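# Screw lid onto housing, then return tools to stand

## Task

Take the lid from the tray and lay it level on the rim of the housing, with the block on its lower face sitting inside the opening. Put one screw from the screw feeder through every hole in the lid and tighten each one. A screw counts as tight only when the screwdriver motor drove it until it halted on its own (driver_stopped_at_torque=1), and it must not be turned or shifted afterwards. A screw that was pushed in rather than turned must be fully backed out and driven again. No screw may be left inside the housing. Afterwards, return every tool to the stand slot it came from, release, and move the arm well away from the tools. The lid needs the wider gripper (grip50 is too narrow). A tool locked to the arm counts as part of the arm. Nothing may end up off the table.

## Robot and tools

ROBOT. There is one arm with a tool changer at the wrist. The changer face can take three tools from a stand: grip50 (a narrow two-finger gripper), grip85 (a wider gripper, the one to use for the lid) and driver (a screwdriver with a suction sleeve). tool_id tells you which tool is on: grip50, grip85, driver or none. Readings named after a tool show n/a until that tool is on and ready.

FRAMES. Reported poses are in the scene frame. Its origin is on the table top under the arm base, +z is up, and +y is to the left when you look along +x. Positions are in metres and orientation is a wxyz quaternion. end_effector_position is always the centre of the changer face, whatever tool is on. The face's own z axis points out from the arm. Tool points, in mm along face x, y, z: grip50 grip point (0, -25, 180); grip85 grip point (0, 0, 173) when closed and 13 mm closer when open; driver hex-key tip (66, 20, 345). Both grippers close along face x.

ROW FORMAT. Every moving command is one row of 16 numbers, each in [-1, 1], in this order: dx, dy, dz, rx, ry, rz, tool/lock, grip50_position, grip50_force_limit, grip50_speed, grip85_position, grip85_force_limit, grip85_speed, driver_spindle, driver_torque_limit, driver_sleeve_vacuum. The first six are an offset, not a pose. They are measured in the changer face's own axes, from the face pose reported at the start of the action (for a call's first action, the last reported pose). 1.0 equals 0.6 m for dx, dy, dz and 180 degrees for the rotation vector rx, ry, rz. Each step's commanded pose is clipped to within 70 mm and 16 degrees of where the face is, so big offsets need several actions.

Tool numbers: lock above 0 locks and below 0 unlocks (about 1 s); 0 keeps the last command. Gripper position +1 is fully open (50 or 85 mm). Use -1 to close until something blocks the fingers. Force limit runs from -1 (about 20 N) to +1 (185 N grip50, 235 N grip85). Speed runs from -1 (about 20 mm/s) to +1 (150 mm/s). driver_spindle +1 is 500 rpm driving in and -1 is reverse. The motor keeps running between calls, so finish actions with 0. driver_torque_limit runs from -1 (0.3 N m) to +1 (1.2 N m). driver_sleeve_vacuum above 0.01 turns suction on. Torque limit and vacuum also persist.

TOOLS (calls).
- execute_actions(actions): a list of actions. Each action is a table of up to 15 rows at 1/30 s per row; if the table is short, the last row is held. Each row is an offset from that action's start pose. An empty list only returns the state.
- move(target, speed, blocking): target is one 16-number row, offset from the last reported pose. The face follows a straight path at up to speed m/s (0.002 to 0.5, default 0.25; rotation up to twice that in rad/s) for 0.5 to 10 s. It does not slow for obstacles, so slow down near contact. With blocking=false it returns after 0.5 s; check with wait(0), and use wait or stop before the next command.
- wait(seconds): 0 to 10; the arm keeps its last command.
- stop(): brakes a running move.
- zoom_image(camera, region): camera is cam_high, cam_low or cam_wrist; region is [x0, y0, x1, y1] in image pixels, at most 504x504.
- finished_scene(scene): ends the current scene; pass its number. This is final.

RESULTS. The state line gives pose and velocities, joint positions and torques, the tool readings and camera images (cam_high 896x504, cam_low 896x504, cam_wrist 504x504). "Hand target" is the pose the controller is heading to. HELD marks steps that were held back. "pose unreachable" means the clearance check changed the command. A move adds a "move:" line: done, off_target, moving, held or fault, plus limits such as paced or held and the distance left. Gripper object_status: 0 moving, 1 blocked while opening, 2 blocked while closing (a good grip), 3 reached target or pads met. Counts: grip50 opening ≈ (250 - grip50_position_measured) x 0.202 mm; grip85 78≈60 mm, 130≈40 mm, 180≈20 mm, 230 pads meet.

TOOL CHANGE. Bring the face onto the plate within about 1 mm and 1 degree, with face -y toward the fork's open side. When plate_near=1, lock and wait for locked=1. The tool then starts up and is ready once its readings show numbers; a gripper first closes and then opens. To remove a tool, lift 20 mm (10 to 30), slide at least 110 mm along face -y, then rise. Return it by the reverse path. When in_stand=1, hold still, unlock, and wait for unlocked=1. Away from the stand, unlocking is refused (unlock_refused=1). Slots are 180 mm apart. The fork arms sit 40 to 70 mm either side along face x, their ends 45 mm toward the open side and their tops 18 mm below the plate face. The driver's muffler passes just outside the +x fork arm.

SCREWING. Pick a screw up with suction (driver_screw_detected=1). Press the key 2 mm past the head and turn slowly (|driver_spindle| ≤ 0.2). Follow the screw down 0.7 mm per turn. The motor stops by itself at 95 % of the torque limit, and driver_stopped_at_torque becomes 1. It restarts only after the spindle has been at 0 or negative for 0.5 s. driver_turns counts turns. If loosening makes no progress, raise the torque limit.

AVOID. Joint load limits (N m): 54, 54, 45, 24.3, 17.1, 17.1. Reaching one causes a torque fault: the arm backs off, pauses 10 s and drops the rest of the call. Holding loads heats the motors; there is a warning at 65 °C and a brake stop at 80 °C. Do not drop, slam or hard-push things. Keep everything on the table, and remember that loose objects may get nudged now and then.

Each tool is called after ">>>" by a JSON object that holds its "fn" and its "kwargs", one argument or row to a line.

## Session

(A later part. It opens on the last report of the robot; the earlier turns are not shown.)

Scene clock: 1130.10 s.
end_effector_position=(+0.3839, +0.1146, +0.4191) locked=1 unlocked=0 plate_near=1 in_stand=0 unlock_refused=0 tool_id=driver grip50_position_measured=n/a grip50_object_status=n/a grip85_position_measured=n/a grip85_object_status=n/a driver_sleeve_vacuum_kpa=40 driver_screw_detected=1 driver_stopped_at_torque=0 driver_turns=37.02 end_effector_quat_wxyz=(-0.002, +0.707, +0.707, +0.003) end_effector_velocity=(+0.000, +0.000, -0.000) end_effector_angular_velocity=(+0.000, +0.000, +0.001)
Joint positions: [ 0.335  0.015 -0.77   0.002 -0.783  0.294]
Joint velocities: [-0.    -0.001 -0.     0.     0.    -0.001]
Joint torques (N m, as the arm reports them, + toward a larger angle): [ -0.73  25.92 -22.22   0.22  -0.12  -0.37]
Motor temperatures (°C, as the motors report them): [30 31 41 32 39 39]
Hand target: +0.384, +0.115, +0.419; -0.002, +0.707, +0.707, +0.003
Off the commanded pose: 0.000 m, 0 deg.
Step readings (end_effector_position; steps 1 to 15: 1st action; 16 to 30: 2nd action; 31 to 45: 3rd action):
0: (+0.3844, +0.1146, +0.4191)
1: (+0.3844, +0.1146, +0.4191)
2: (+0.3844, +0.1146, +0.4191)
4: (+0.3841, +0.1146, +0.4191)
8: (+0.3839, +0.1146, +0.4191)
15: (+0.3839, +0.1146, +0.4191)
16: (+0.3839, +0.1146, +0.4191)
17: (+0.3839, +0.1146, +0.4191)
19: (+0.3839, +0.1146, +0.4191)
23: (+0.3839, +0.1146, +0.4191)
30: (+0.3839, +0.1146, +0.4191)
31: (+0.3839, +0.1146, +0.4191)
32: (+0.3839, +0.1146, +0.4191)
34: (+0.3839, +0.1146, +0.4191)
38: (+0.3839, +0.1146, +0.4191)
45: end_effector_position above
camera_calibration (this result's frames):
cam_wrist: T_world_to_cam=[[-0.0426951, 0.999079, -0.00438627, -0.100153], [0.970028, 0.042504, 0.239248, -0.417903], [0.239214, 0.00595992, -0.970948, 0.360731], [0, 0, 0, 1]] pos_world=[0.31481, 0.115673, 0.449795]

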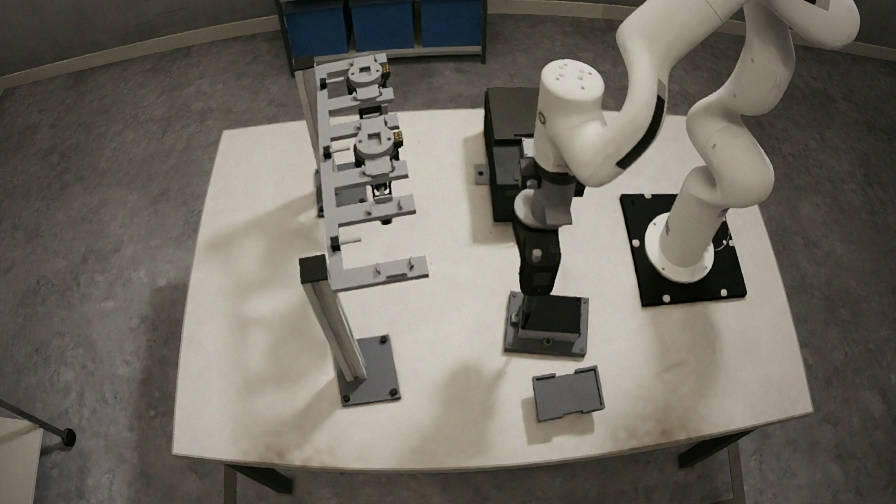

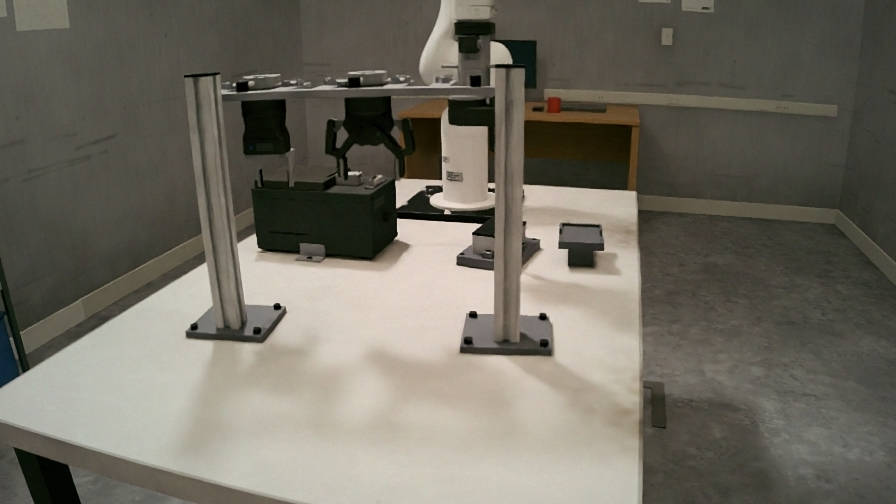

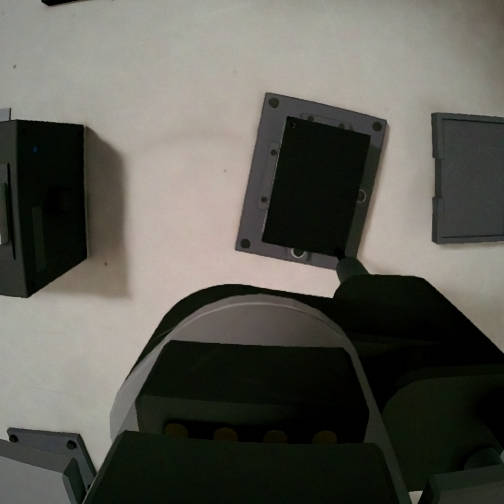

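>>> {"fn": "execute_actions", "kwargs": {
  "actions": [
    [[0,0,-0.0105,0,0,0,0,1,0,0,1,0,0,0,-0.3,1]],
    [[0,0.002,0,0,0,0,0,1,0,0,1,0,0,0,-0.3,1]]
  ]
}}

>>> {"fn": "zoom_image", "kwargs": {
  "camera": "cam_wrist",
  "region": [310, 220, 360, 270]
}}

Scene clock: 1203.33 s.
end_effector_position=(+0.3850, +0.1145, +0.4251) locked=1 unlocked=0 plate_near=1 in_stand=0 unlock_refused=0 tool_id=driver grip50_position_measured=n/a grip50_object_status=n/a grip85_position_measured=n/a grip85_object_status=n/a driver_sleeve_vacuum_kpa=40 driver_screw_detected=1 driver_stopped_at_torque=0 driver_turns=37.02 end_effector_quat_wxyz=(-0.002, +0.707, +0.707, +0.003) end_effector_velocity=(+0.000, -0.000, +0.000) end_effector_angular_velocity=(-0.000, -0.001, +0.000)
Joint positions: [ 0.334  0.019 -0.78   0.002 -0.799  0.293]
Joint velocities: [-0.001  0.    -0.001 -0.    -0.001 -0.001]
Joint torques (N m, as the arm reports them, + toward a larger angle): [ -1.94  31.06 -24.96   0.47   0.57  -0.35]
Motor temperatures (°C, as the motors report them): [30 31 42 32 39 39]
Hand target: +0.385, +0.115, +0.425; -0.002, +0.707, +0.707, +0.003
Off the commanded pose: 0.000 m, 0 deg.
Step readings (end_effector_position; steps 1 to 15: 1st action; 16 to 30: 2nd action):
0: (+0.3839, +0.1146, +0.4191)
1: (+0.3839, +0.1146, +0.4191)
2: (+0.3838, +0.1146, +0.4196)
4: (+0.3837, +0.1145, +0.4226)
8: (+0.3836, +0.1144, +0.4247)
15: (+0.3838, +0.1145, +0.4252)
16: (+0.3838, +0.1145, +0.4252)
17: (+0.3840, +0.1145, +0.4252)
19: (+0.3845, +0.1145, +0.4251)
23: (+0.3849, +0.1145, +0.4251)
30: end_effector_position above
camera_calibration (this result's frames):
cam_wrist: T_world_to_cam=[[-0.0427555, 0.999075, -0.00455482, -0.0999099], [0.970178, 0.0426067, 0.238618, -0.420197], [0.238592, 0.00578326, -0.971103, 0.366721], [0, 0, 0, 1]] pos_world=[0.315898, 0.1156, 0.455936]

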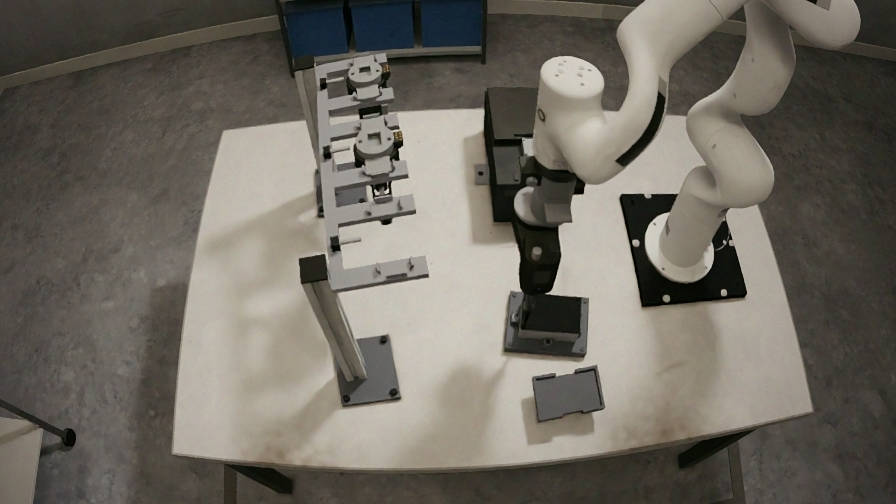

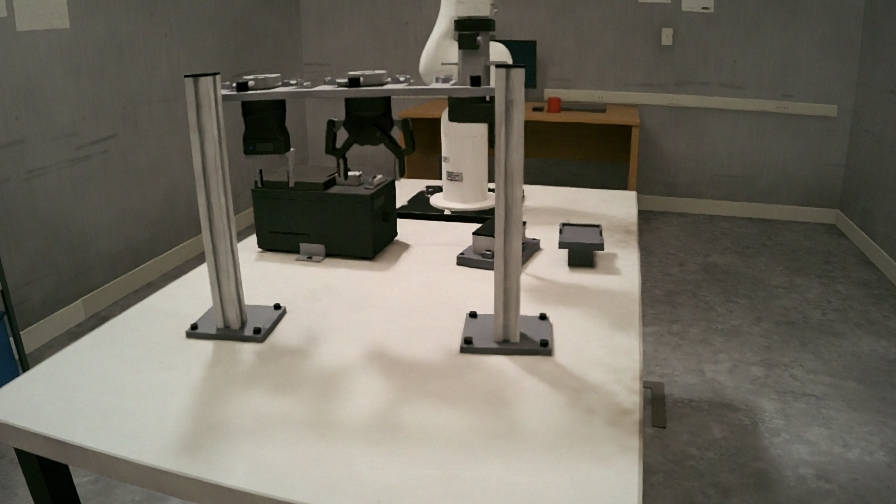

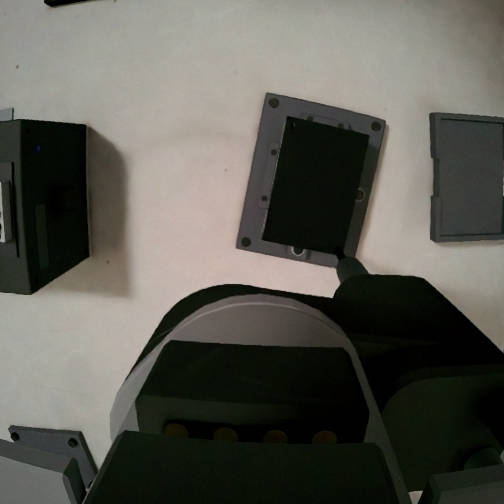

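Region (310, 220, 360, 270) of cam_wrist's 504x504 image, scaled by 10.080, with more detail than that image has.

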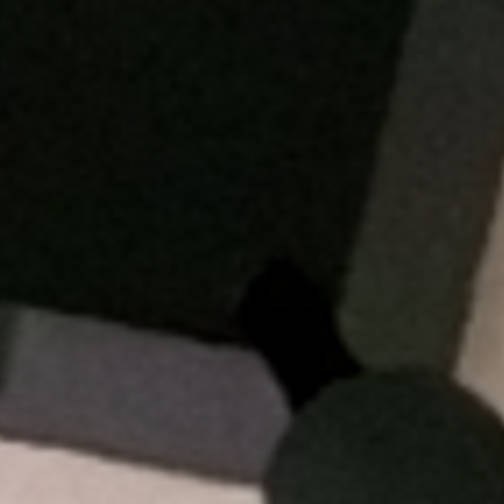

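>>> {"fn": "execute_actions", "kwargs": {
  "actions": [
    [[0,0.001,0,0,0,0,0,1,0,0,1,0,0,0,-0.3,1]]
  ]
}}

Scene clock: 1210.37 s.
end_effector_position=(+0.3856, +0.1145, +0.4251) locked=1 unlocked=0 plate_near=1 in_stand=0 unlock_refused=0 tool_id=driver grip50_position_measured=n/a grip50_object_status=n/a grip85_position_measured=n/a grip85_object_status=n/a driver_sleeve_vacuum_kpa=40 driver_screw_detected=1 driver_stopped_at_torque=0 driver_turns=37.02 end_effector_quat_wxyz=(-0.002, +0.707, +0.707, +0.003) end_effector_velocity=(-0.000, +0.001, -0.001) end_effector_angular_velocity=(-0.000, +0.002, +0.001)
Joint positions: [ 0.334  0.018 -0.782  0.002 -0.799  0.293]
Joint velocities: [ 0.001 -0.002  0.     0.001 -0.     0.   ]
Joint torques (N m, as the arm reports them, + toward a larger angle): [ -2.14  30.77 -25.07   1.2    0.56  -0.34]
Motor temperatures (°C, as the motors report them): [30 31 42 32 39 39]
Hand target: +0.386, +0.115, +0.425; -0.002, +0.707, +0.707, +0.003
Off the commanded pose: 0.000 m, 0 deg.
Step readings (end_effector_position):
0: (+0.3850, +0.1145, +0.4252)
1: (+0.3850, +0.1145, +0.4252)
2: (+0.3851, +0.1145, +0.4252)
4: (+0.3853, +0.1145, +0.4251)
8: (+0.3856, +0.1145, +0.4252)
15: end_effector_position above
camera_calibration (this result's frames):
cam_wrist: T_world_to_cam=[[-0.042757, 0.999075, -0.00455743, -0.0998813], [0.97018, 0.0426089, 0.238611, -0.420773], [0.238584, 0.00578076, -0.971105, 0.366583], [0, 0, 0, 1]] pos_world=[0.316494, 0.115598, 0.455936]

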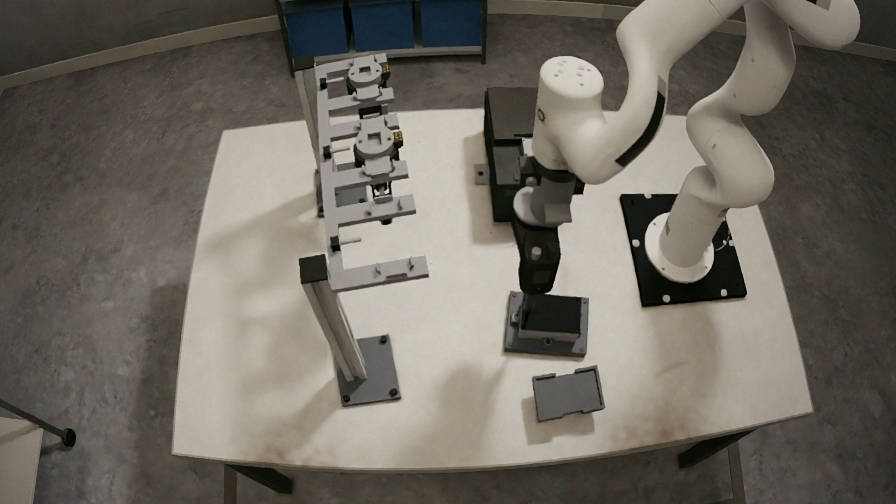

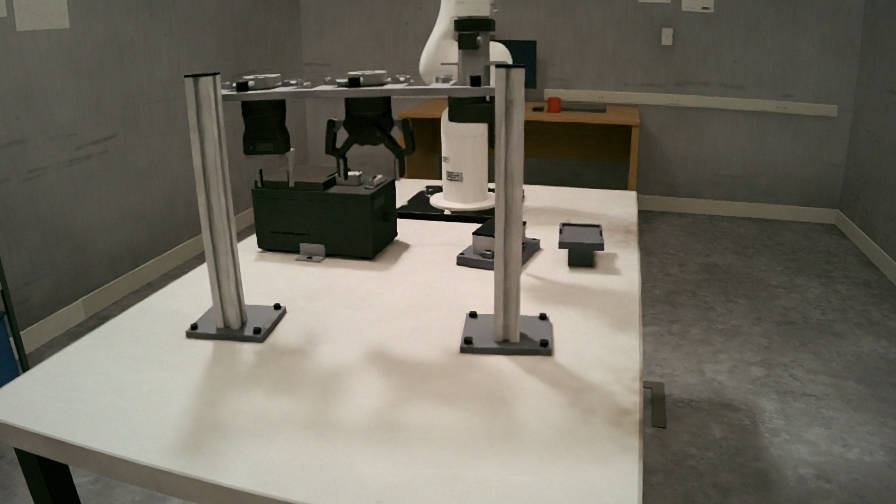

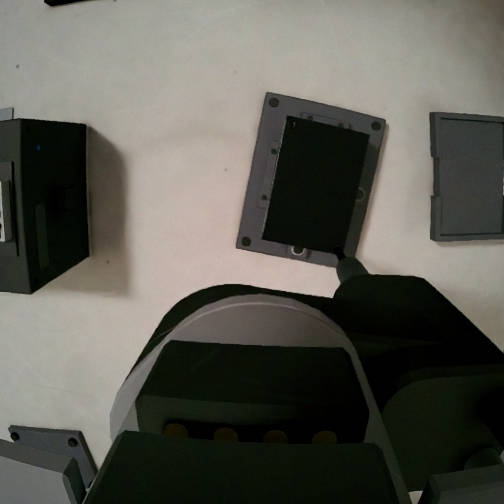

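>>> {"fn": "zoom_image", "kwargs": {
  "camera": "cam_wrist",
  "region": [310, 220, 360, 270]
}}

Region (310, 220, 360, 270) of cam_wrist's 504x504 image, scaled by 10.080, with more detail than that image has.

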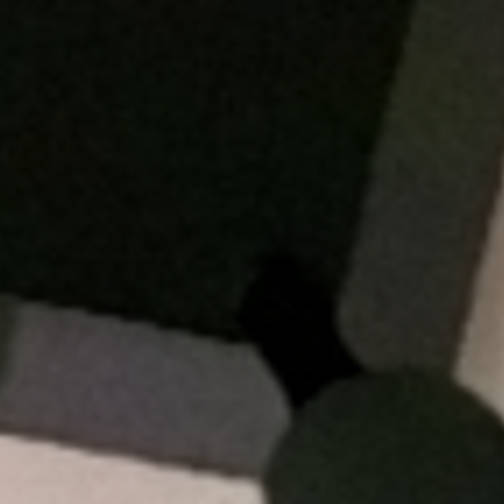

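>>> {"fn": "execute_actions", "kwargs": {
  "actions": [
    [[0.002,-0.0015,0,0,0,0,0,1,0,0,1,0,0,0,-0.3,1]]
  ]
}}

>>> {"fn": "zoom_image", "kwargs": {
  "camera": "cam_wrist",
  "region": [310, 220, 360, 270]
}}

Scene clock: 1231.33 s.
end_effector_position=(+0.3847, +0.1157, +0.4252) locked=1 unlocked=0 plate_near=1 in_stand=0 unlock_refused=0 tool_id=driver grip50_position_measured=n/a grip50_object_status=n/a grip85_position_measured=n/a grip85_object_status=n/a driver_sleeve_vacuum_kpa=40 driver_screw_detected=1 driver_stopped_at_torque=0 driver_turns=37.02 end_effector_quat_wxyz=(-0.002, +0.707, +0.707, +0.003) end_effector_velocity=(+0.000, +0.001, +0.000) end_effector_angular_velocity=(+0.001, -0.003, +0.001)
Joint positions: [ 0.337  0.019 -0.781  0.002 -0.799  0.296]
Joint velocities: [ 0.001  0.    -0.    -0.     0.003 -0.   ]
Joint torques (N m, as the arm reports them, + toward a larger angle): [ -1.84  30.16 -25.21   0.72   0.67  -0.19]
Motor temperatures (°C, as the motors report them): [30 31 42 32 39 39]
Hand target: +0.385, +0.116, +0.425; -0.002, +0.707, +0.707, +0.003
Off the commanded pose: 0.000 m, 0 deg.
Step readings (end_effector_position):
0: (+0.3856, +0.1145, +0.4251)
1: (+0.3856, +0.1145, +0.4251)
2: (+0.3855, +0.1147, +0.4251)
4: (+0.3850, +0.1152, +0.4252)
8: (+0.3847, +0.1157, +0.4252)
15: end_effector_position above
camera_calibration (this result's frames):
cam_wrist: T_world_to_cam=[[-0.0427505, 0.999075, -0.00455315, -0.10112], [0.97018, 0.0426015, 0.238614, -0.419959], [0.238587, 0.00578348, -0.971104, 0.366795], [0, 0, 0, 1]] pos_world=[0.3156, 0.116796, 0.455943]

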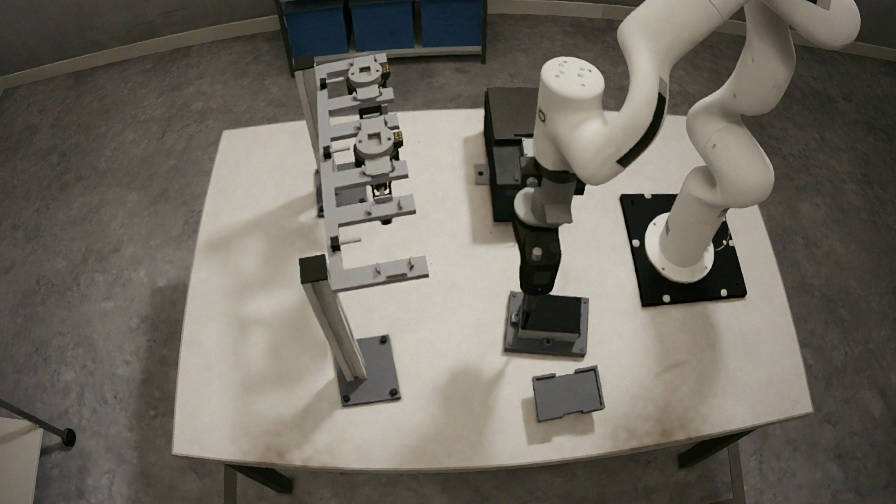

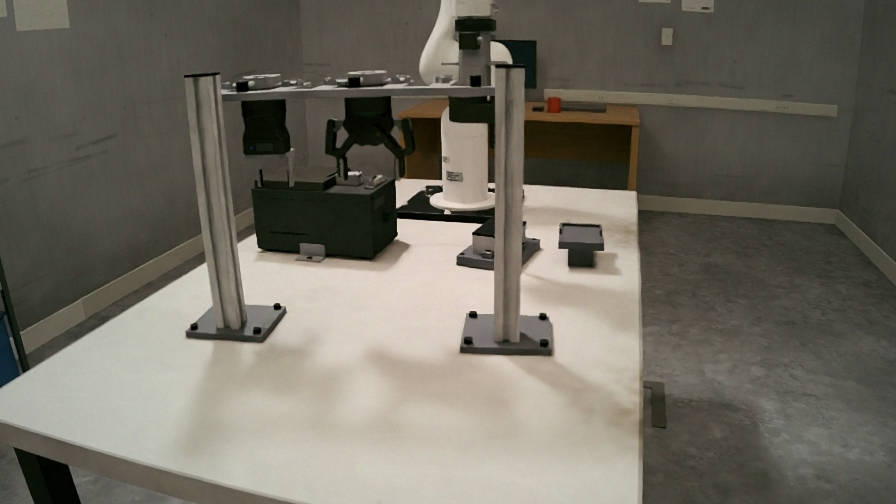

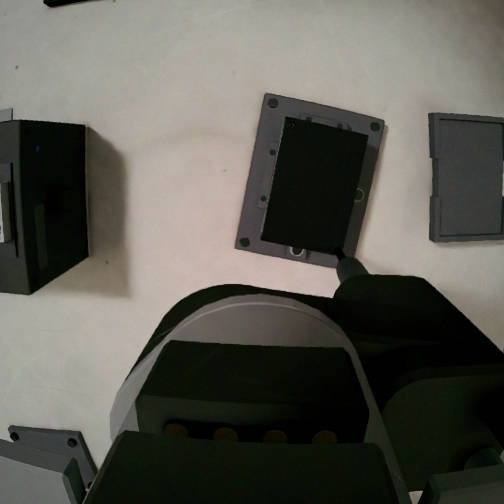

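Region (310, 220, 360, 270) of cam_wrist's 504x504 image, scaled by 10.080, with more detail than that image has.

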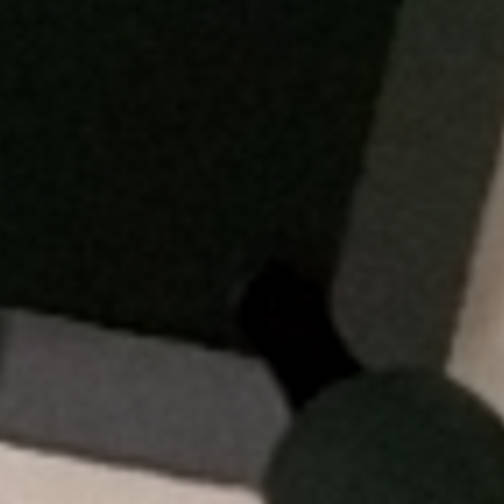

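>>> {"fn": "execute_actions", "kwargs": {
  "actions": [
    [[0.0015,0,0,0,0,0,0,1,0,0,1,0,0,0,-0.3,1]],
    [[0,0,0.005,0,0,0,0,1,0,0,1,0,0,0,-0.3,1]]
  ]
}}

>>> {"fn": "zoom_image", "kwargs": {
  "camera": "cam_wrist",
  "region": [310, 220, 360, 270]
}}

Scene clock: 1262.90 s.
end_effector_position=(+0.3848, +0.1166, +0.4223) locked=1 unlocked=0 plate_near=1 in_stand=0 unlock_refused=0 tool_id=driver grip50_position_measured=n/a grip50_object_status=n/a grip85_position_measured=n/a grip85_object_status=n/a driver_sleeve_vacuum_kpa=40 driver_screw_detected=1 driver_stopped_at_torque=0 driver_turns=37.02 end_effector_quat_wxyz=(-0.002, +0.707, +0.707, +0.003) end_effector_velocity=(-0.000, +0.000, -0.000) end_effector_angular_velocity=(-0.000, -0.000, +0.001)
Joint positions: [ 0.339  0.015 -0.778  0.002 -0.791  0.298]
Joint velocities: [ 0.001 -0.     0.001 -0.001  0.001  0.   ]
Joint torques (N m, as the arm reports them, + toward a larger angle): [ -2.04  27.91 -22.85   0.14   0.27  -0.17]
Motor temperatures (°C, as the motors report them): [30 31 42 32 39 39]
Hand target: +0.385, +0.117, +0.422; -0.002, +0.707, +0.707, +0.003
Off the commanded pose: 0.000 m, 0 deg.
Step readings (end_effector_position; steps 1 to 15: 1st action; 16 to 30: 2nd action):
0: (+0.3847, +0.1157, +0.4252)
1: (+0.3847, +0.1157, +0.4252)
2: (+0.3847, +0.1158, +0.4252)
4: (+0.3847, +0.1163, +0.4252)
8: (+0.3847, +0.1166, +0.4252)
15: (+0.3847, +0.1166, +0.4252)
16: (+0.3847, +0.1166, +0.4252)
17: (+0.3847, +0.1166, +0.4248)
19: (+0.3848, +0.1166, +0.4235)
23: (+0.3848, +0.1167, +0.4225)
30: end_effector_position above
camera_calibration (this result's frames):
cam_wrist: T_world_to_cam=[[-0.0427043, 0.999078, -0.00442568, -0.102141], [0.970073, 0.0425235, 0.239062, -0.419539], [0.23903, 0.00591575, -0.970994, 0.363742], [0, 0, 0, 1]] pos_world=[0.315676, 0.117735, 0.453035]

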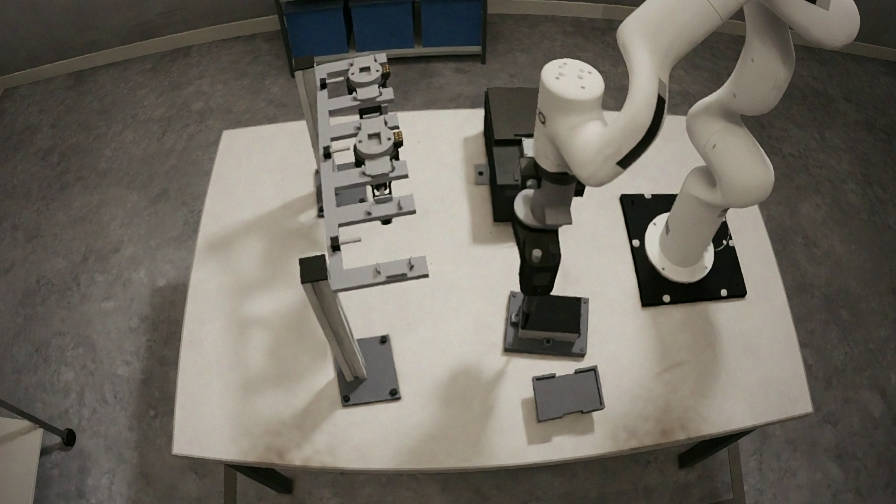

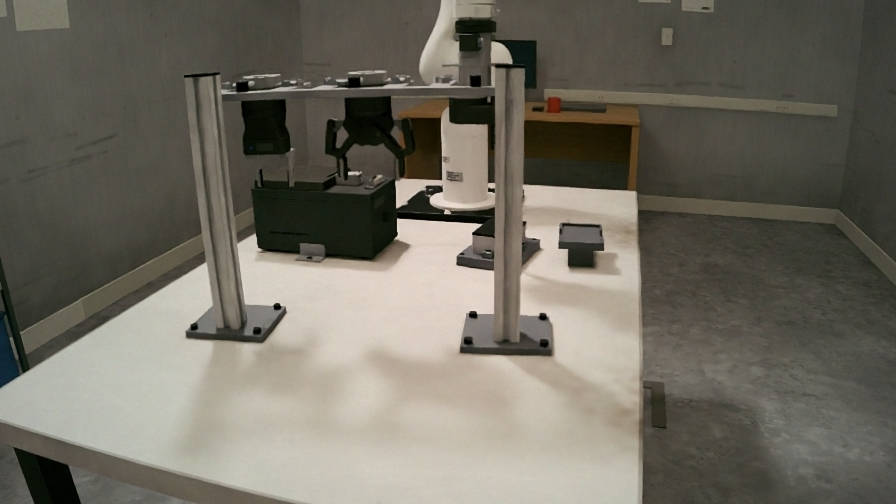

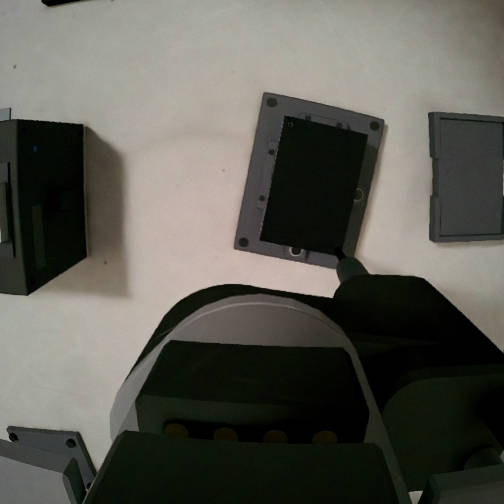

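Region (310, 220, 360, 270) of cam_wrist's 504x504 image, scaled by 10.080, with more detail than that image has.

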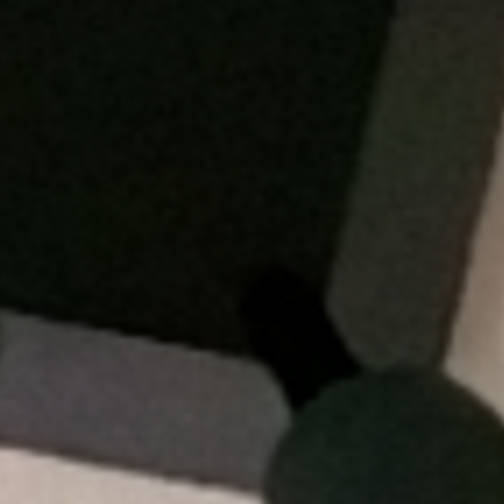

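>>> {"fn": "move", "kwargs": {
  "target": [0,0,-0.035,0,0,0,0,1,0,0,1,0,0,0,-0.3,1],
  "speed": 0.06
}}

>>> {"fn": "zoom_image", "kwargs": {
  "camera": "cam_wrist",
  "region": [320, 230, 350, 260]
}}

>>> {"fn": "zoom_image", "kwargs": {
  "camera": "cam_high",
  "region": [505, 290, 545, 330]
}}

Scene clock: 1313.53 s.
end_effector_position=(+0.3847, +0.1165, +0.4431) locked=1 unlocked=0 plate_near=1 in_stand=0 unlock_refused=0 tool_id=driver grip50_position_measured=n/a grip50_object_status=n/a grip85_position_measured=n/a grip85_object_status=n/a driver_sleeve_vacuum_kpa=40 driver_screw_detected=1 driver_stopped_at_torque=0 driver_turns=37.02 end_effector_quat_wxyz=(-0.002, +0.707, +0.707, +0.003) end_effector_velocity=(+0.000, +0.000, +0.000) end_effector_angular_velocity=(-0.000, -0.000, +0.000)
Joint positions: [ 0.339  0.039 -0.805  0.002 -0.843  0.298]
Joint velocities: [ 0.  0. -0. -0. -0.  0.]
Joint torques (N m, as the arm reports them, + toward a larger angle): [ -1.99  31.05 -25.42   0.49   0.62  -0.3 ]
Motor temperatures (°C, as the motors report them): [30 31 42 32 39 39]
Hand target: +0.385, +0.117, +0.443; -0.002, +0.707, +0.707, +0.003
Off the commanded pose: 0.000 m, 0 deg.
move: done
camera_calibration (this result's frames):
cam_wrist: T_world_to_cam=[[-0.0427813, 0.999075, -0.00445683, -0.101869], [0.970148, 0.0426077, 0.238743, -0.42433], [0.238712, 0.00588996, -0.971073, 0.384152], [0, 0, 0, 1]] pos_world=[0.315603, 0.117592, 0.473892]

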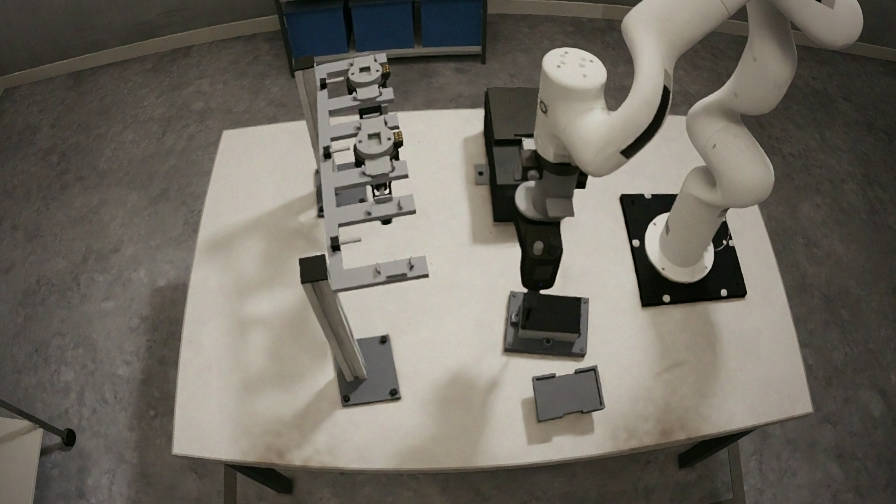

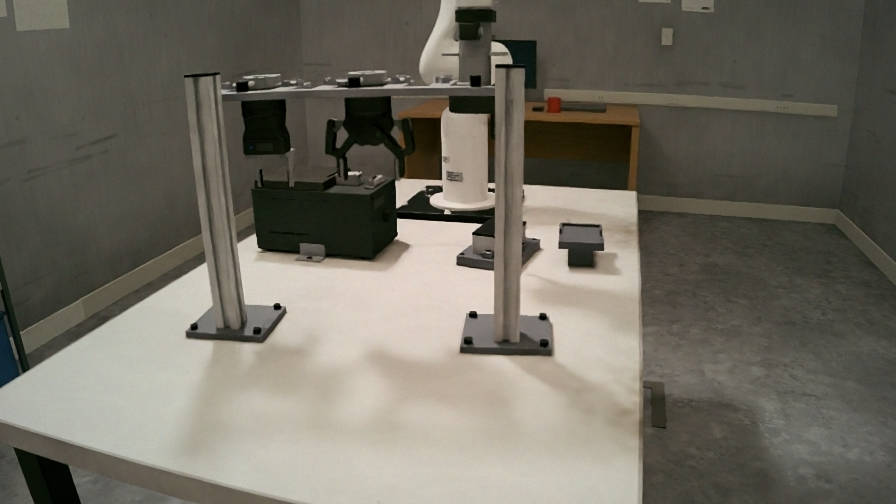

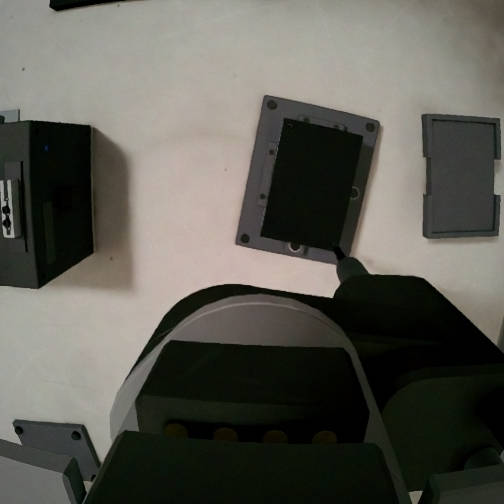

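Region (320, 230, 350, 260) of cam_wrist's 504x504 image, scaled by 16.800, with more detail than that image has.

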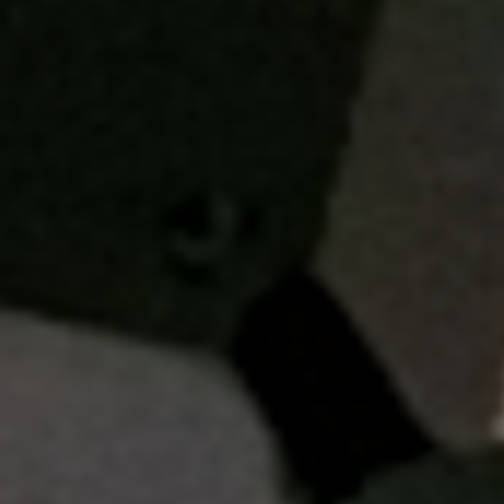

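Region (505, 290, 545, 330) of cam_high's 896x504 image, scaled by 12.600, with more detail than that image has.

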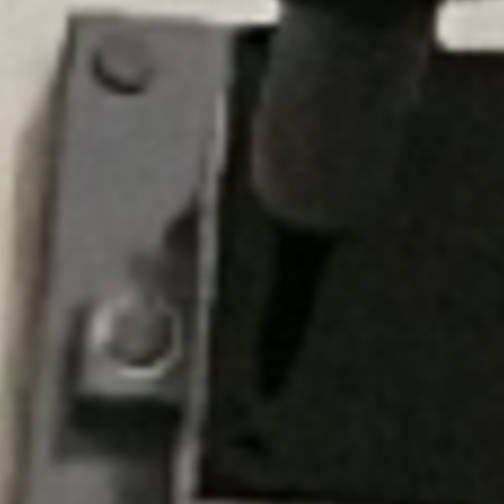

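>>> {"fn": "execute_actions", "kwargs": {
  "actions": [
    [[0,0.0025,0.0125,0,0,0,0,1,0,0,1,0,0,0,-0.3,1]],
    [[0,0,0.0125,0,0,0,0,1,0,0,1,0,0,0,-0.3,1]]
  ]
}}

>>> {"fn": "zoom_image", "kwargs": {
  "camera": "cam_high",
  "region": [505, 290, 545, 330]
}}

>>> {"fn": "zoom_image", "kwargs": {
  "camera": "cam_wrist",
  "region": [320, 230, 350, 260]
}}

Scene clock: 1390.83 s.
end_effector_position=(+0.3862, +0.1166, +0.4283) locked=1 unlocked=0 plate_near=1 in_stand=0 unlock_refused=0 tool_id=driver grip50_position_measured=n/a grip50_object_status=n/a grip85_position_measured=n/a grip85_object_status=n/a driver_sleeve_vacuum_kpa=40 driver_screw_detected=1 driver_stopped_at_torque=0 driver_turns=37.02 end_effector_quat_wxyz=(-0.002, +0.707, +0.707, +0.003) end_effector_velocity=(-0.000, -0.000, -0.001) end_effector_angular_velocity=(-0.001, -0.000, +0.000)
Joint positions: [ 0.338  0.018 -0.789  0.002 -0.806  0.297]
Joint velocities: [-0.001  0.     0.001 -0.001  0.001 -0.001]
Joint torques (N m, as the arm reports them, + toward a larger angle): [ -2.05  30.58 -25.28   0.67   0.57  -0.31]
Motor temperatures (°C, as the motors report them): [30 31 43 32 39 39]
Hand target: +0.386, +0.117, +0.428; -0.002, +0.707, +0.707, +0.003
Off the commanded pose: 0.000 m, 0 deg.
Step readings (end_effector_position; steps 1 to 15: 1st action; 16 to 30: 2nd action):
0: (+0.3847, +0.1165, +0.4433)
1: (+0.3847, +0.1165, +0.4433)
2: (+0.3850, +0.1165, +0.4426)
4: (+0.3857, +0.1166, +0.4389)
8: (+0.3859, +0.1165, +0.4357)
15: (+0.3862, +0.1165, +0.4357)
16: (+0.3862, +0.1165, +0.4357)
17: (+0.3863, +0.1166, +0.4350)
19: (+0.3864, +0.1166, +0.4314)
23: (+0.3860, +0.1165, +0.4283)
30: end_effector_position above
camera_calibration (this result's frames):
cam_wrist: T_world_to_cam=[[-0.042731, 0.999077, -0.00442569, -0.102], [0.970085, 0.0425497, 0.239009, -0.422379], [0.238977, 0.00591979, -0.971007, 0.369215], [0, 0, 0, 1]] pos_world=[0.317151, 0.117692, 0.459012]

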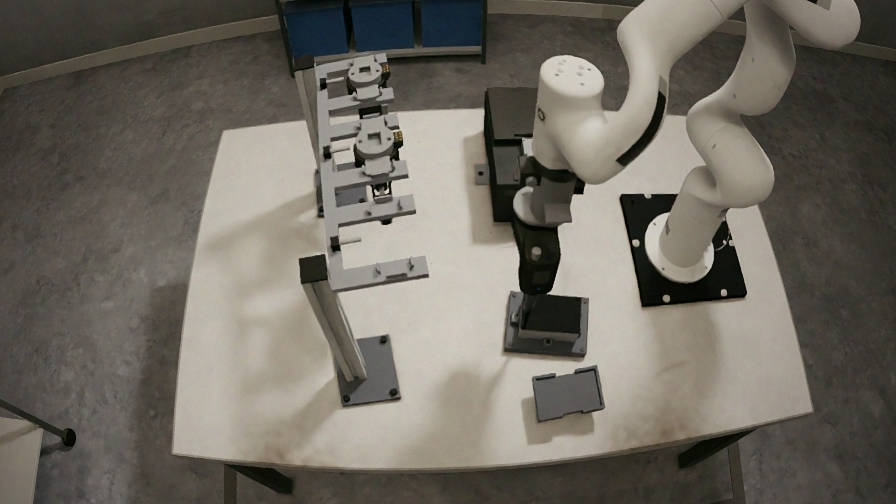

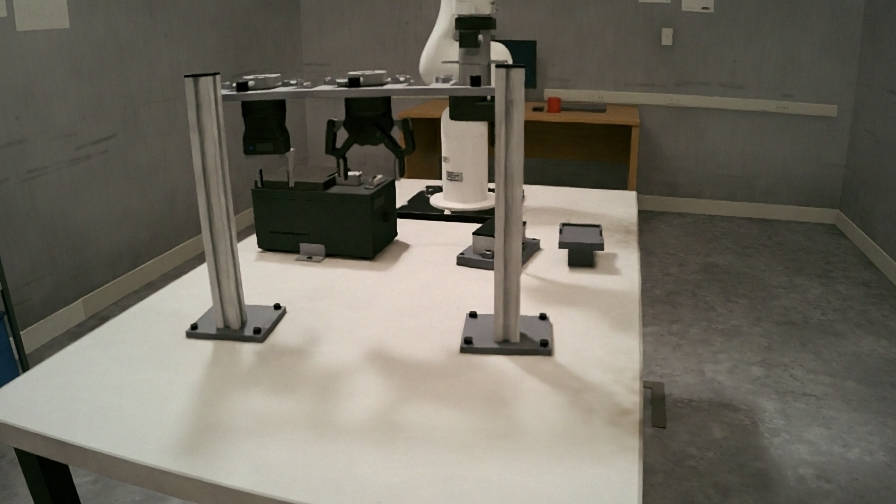

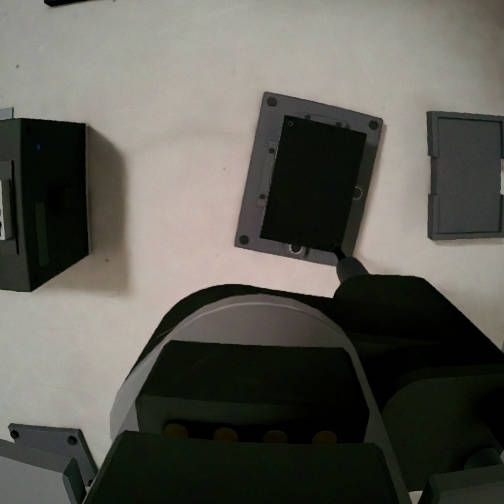

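Region (505, 290, 545, 330) of cam_high's 896x504 image, scaled by 12.600, with more detail than that image has.

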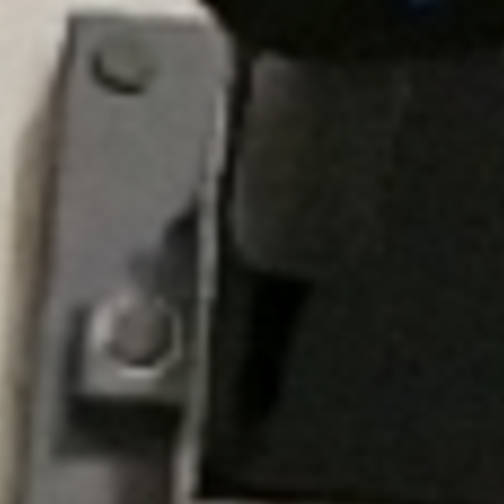

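Region (320, 230, 350, 260) of cam_wrist's 504x504 image, scaled by 16.800, with more detail than that image has.

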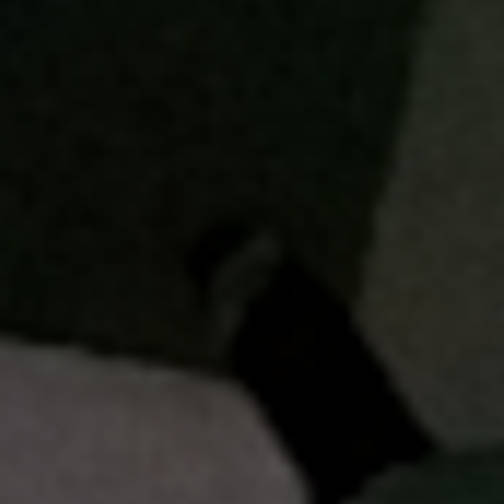

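>>> {"fn": "execute_actions", "kwargs": {
  "actions": [
    [[0.0005,-0.0005,0.005,0,0,0,0,1,0,0,1,0,0,0,-0.3,1]],
    [[0,0,0.005,0,0,0,0,1,0,0,1,0,0,0,-0.3,1]]
  ]
}}

>>> {"fn": "zoom_image", "kwargs": {
  "camera": "cam_wrist",
  "region": [320, 230, 350, 260]
}}

Scene clock: 1417.27 s.
end_effector_position=(+0.3860, +0.1169, +0.4223) locked=1 unlocked=0 plate_near=1 in_stand=0 unlock_refused=0 tool_id=driver grip50_position_measured=n/a grip50_object_status=n/a grip85_position_measured=n/a grip85_object_status=n/a driver_sleeve_vacuum_kpa=40 driver_screw_detected=1 driver_stopped_at_torque=0 driver_turns=37.02 end_effector_quat_wxyz=(-0.002, +0.707, +0.707, +0.003) end_effector_velocity=(-0.000, -0.000, -0.000) end_effector_angular_velocity=(-0.001, +0.001, +0.001)
Joint positions: [ 0.339  0.012 -0.781  0.002 -0.791  0.298]
Joint velocities: [ 0.    -0.     0.    -0.001 -0.     0.   ]
Joint torques (N m, as the arm reports them, + toward a larger angle): [ -1.4   31.04 -25.23   0.56   0.62  -0.26]
Motor temperatures (°C, as the motors report them): [30 31 43 32 39 39]
Hand target: +0.386, +0.117, +0.422; -0.002, +0.707, +0.707, +0.003
Off the commanded pose: 0.000 m, 0 deg.
Step readings (end_effector_position; steps 1 to 15: 1st action; 16 to 30: 2nd action):
0: (+0.3862, +0.1166, +0.4282)
1: (+0.3862, +0.1166, +0.4282)
2: (+0.3862, +0.1166, +0.4279)
4: (+0.3861, +0.1168, +0.4265)
8: (+0.3859, +0.1169, +0.4253)
15: (+0.3859, +0.1169, +0.4253)
16: (+0.3859, +0.1169, +0.4253)
17: (+0.3860, +0.1169, +0.4250)
19: (+0.3860, +0.1169, +0.4235)
23: (+0.3859, +0.1169, +0.4223)
30: end_effector_position above
camera_calibration (this result's frames):
cam_wrist: T_world_to_cam=[[-0.0427024, 0.999078, -0.00440299, -0.102399], [0.970048, 0.0425156, 0.239162, -0.420766], [0.239129, 0.00594168, -0.97097, 0.363432], [0, 0, 0, 1]] pos_world=[0.316884, 0.118034, 0.453061]

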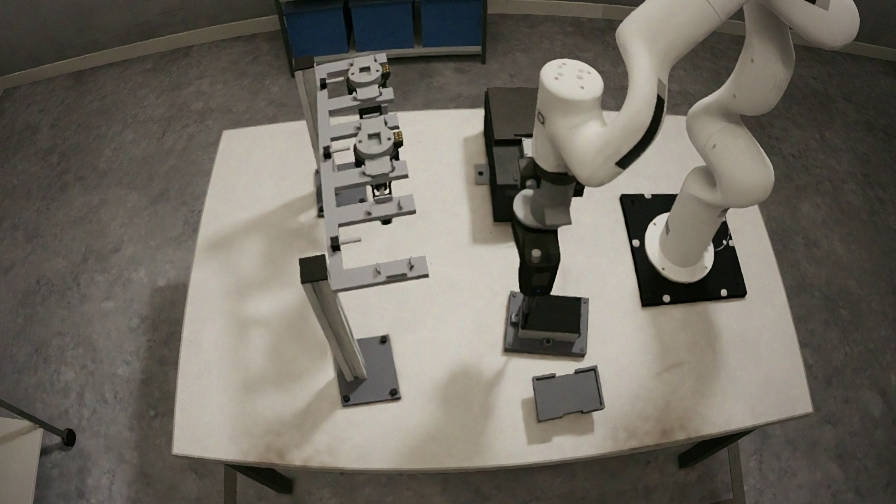

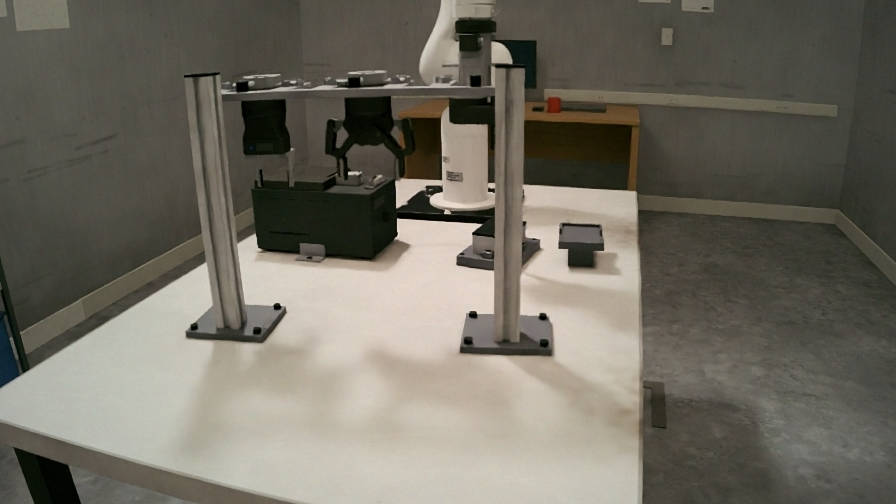

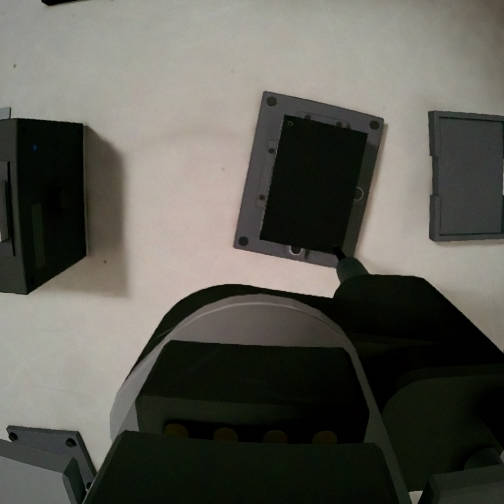

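Region (320, 230, 350, 260) of cam_wrist's 504x504 image, scaled by 16.800, with more detail than that image has.

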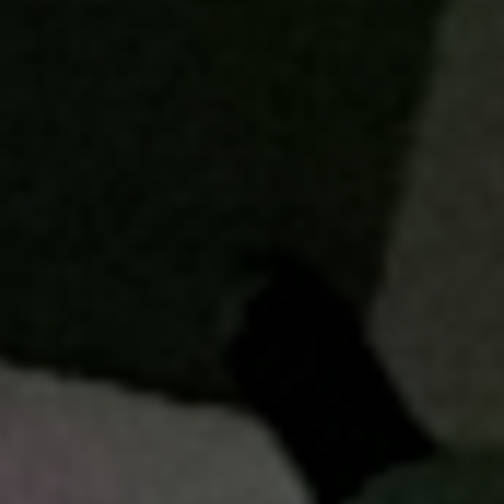

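>>> {"fn": "execute_actions", "kwargs": {
  "actions": [
    [[0,0,0.004,0,0,0,0,1,0,0,1,0,0,0,-0.3,1]],
    [[0,0,0.002,0,0,0,0,1,0,0,1,0,0,0,-0.3,1]]
  ]
}}

Scene clock: 1421.83 s.
end_effector_position=(+0.3860, +0.1170, +0.4188) locked=1 unlocked=0 plate_near=1 in_stand=0 unlock_refused=0 tool_id=driver grip50_position_measured=n/a grip50_object_status=n/a grip85_position_measured=n/a grip85_object_status=n/a driver_sleeve_vacuum_kpa=39 driver_screw_detected=1 driver_stopped_at_torque=0 driver_turns=37.02 end_effector_quat_wxyz=(-0.002, +0.707, +0.707, +0.003) end_effector_velocity=(+0.000, +0.000, +0.001) end_effector_angular_velocity=(-0.000, -0.003, +0.000)
Joint positions: [ 0.339  0.007 -0.776  0.002 -0.782  0.298]
Joint velocities: [ 0.     0.001 -0.    -0.001  0.002  0.001]
Joint torques (N m, as the arm reports them, + toward a larger angle): [ -1.73  31.37 -24.86   1.01   0.51  -0.23]
Motor temperatures (°C, as the motors report them): [30 31 43 32 39 39]
Hand target: +0.386, +0.117, +0.419; -0.002, +0.707, +0.707, +0.003
Off the commanded pose: 0.000 m, 0 deg.
Step readings (end_effector_position; steps 1 to 15: 1st action; 16 to 30: 2nd action):
0: (+0.3860, +0.1169, +0.4223)
1: (+0.3860, +0.1169, +0.4223)
2: (+0.3860, +0.1170, +0.4220)
4: (+0.3860, +0.1170, +0.4209)
8: (+0.3859, +0.1169, +0.4199)
15: (+0.3860, +0.1170, +0.4199)
16: (+0.3860, +0.1170, +0.4199)
17: (+0.3860, +0.1170, +0.4198)
19: (+0.3860, +0.1170, +0.4192)
23: (+0.3860, +0.1170, +0.4188)
30: end_effector_position above
camera_calibration (this result's frames):
cam_wrist: T_world_to_cam=[[-0.0426813, 0.999079, -0.00437539, -0.10246], [0.970013, 0.0424877, 0.23931, -0.419997], [0.239275, 0.00596986, -0.970933, 0.359902], [0, 0, 0, 1]] pos_world=[0.316914, 0.118062, 0.449502]

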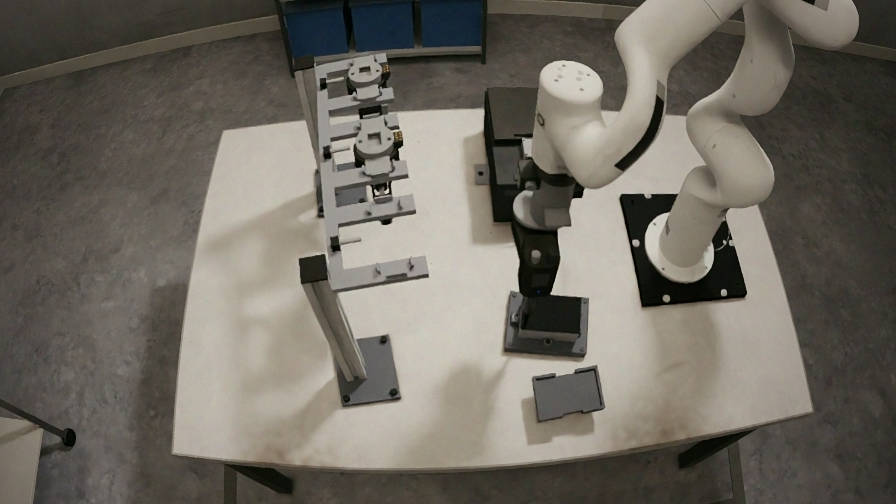

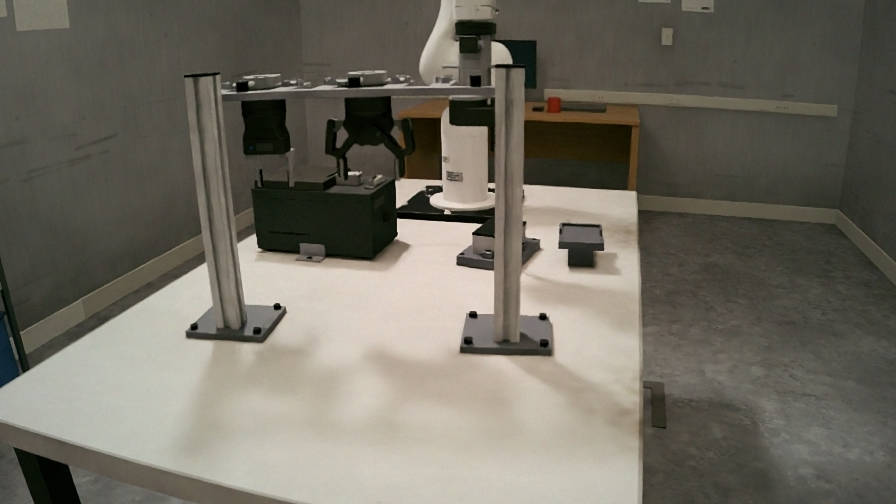

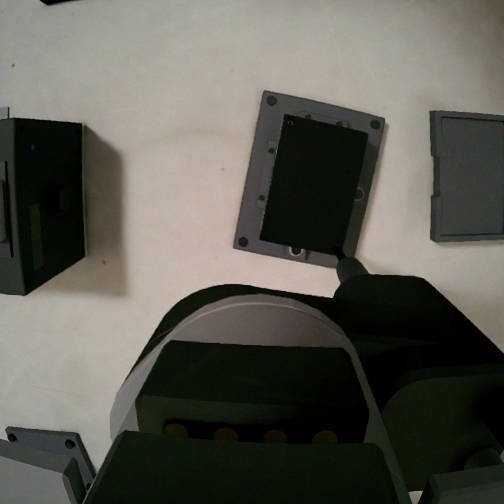

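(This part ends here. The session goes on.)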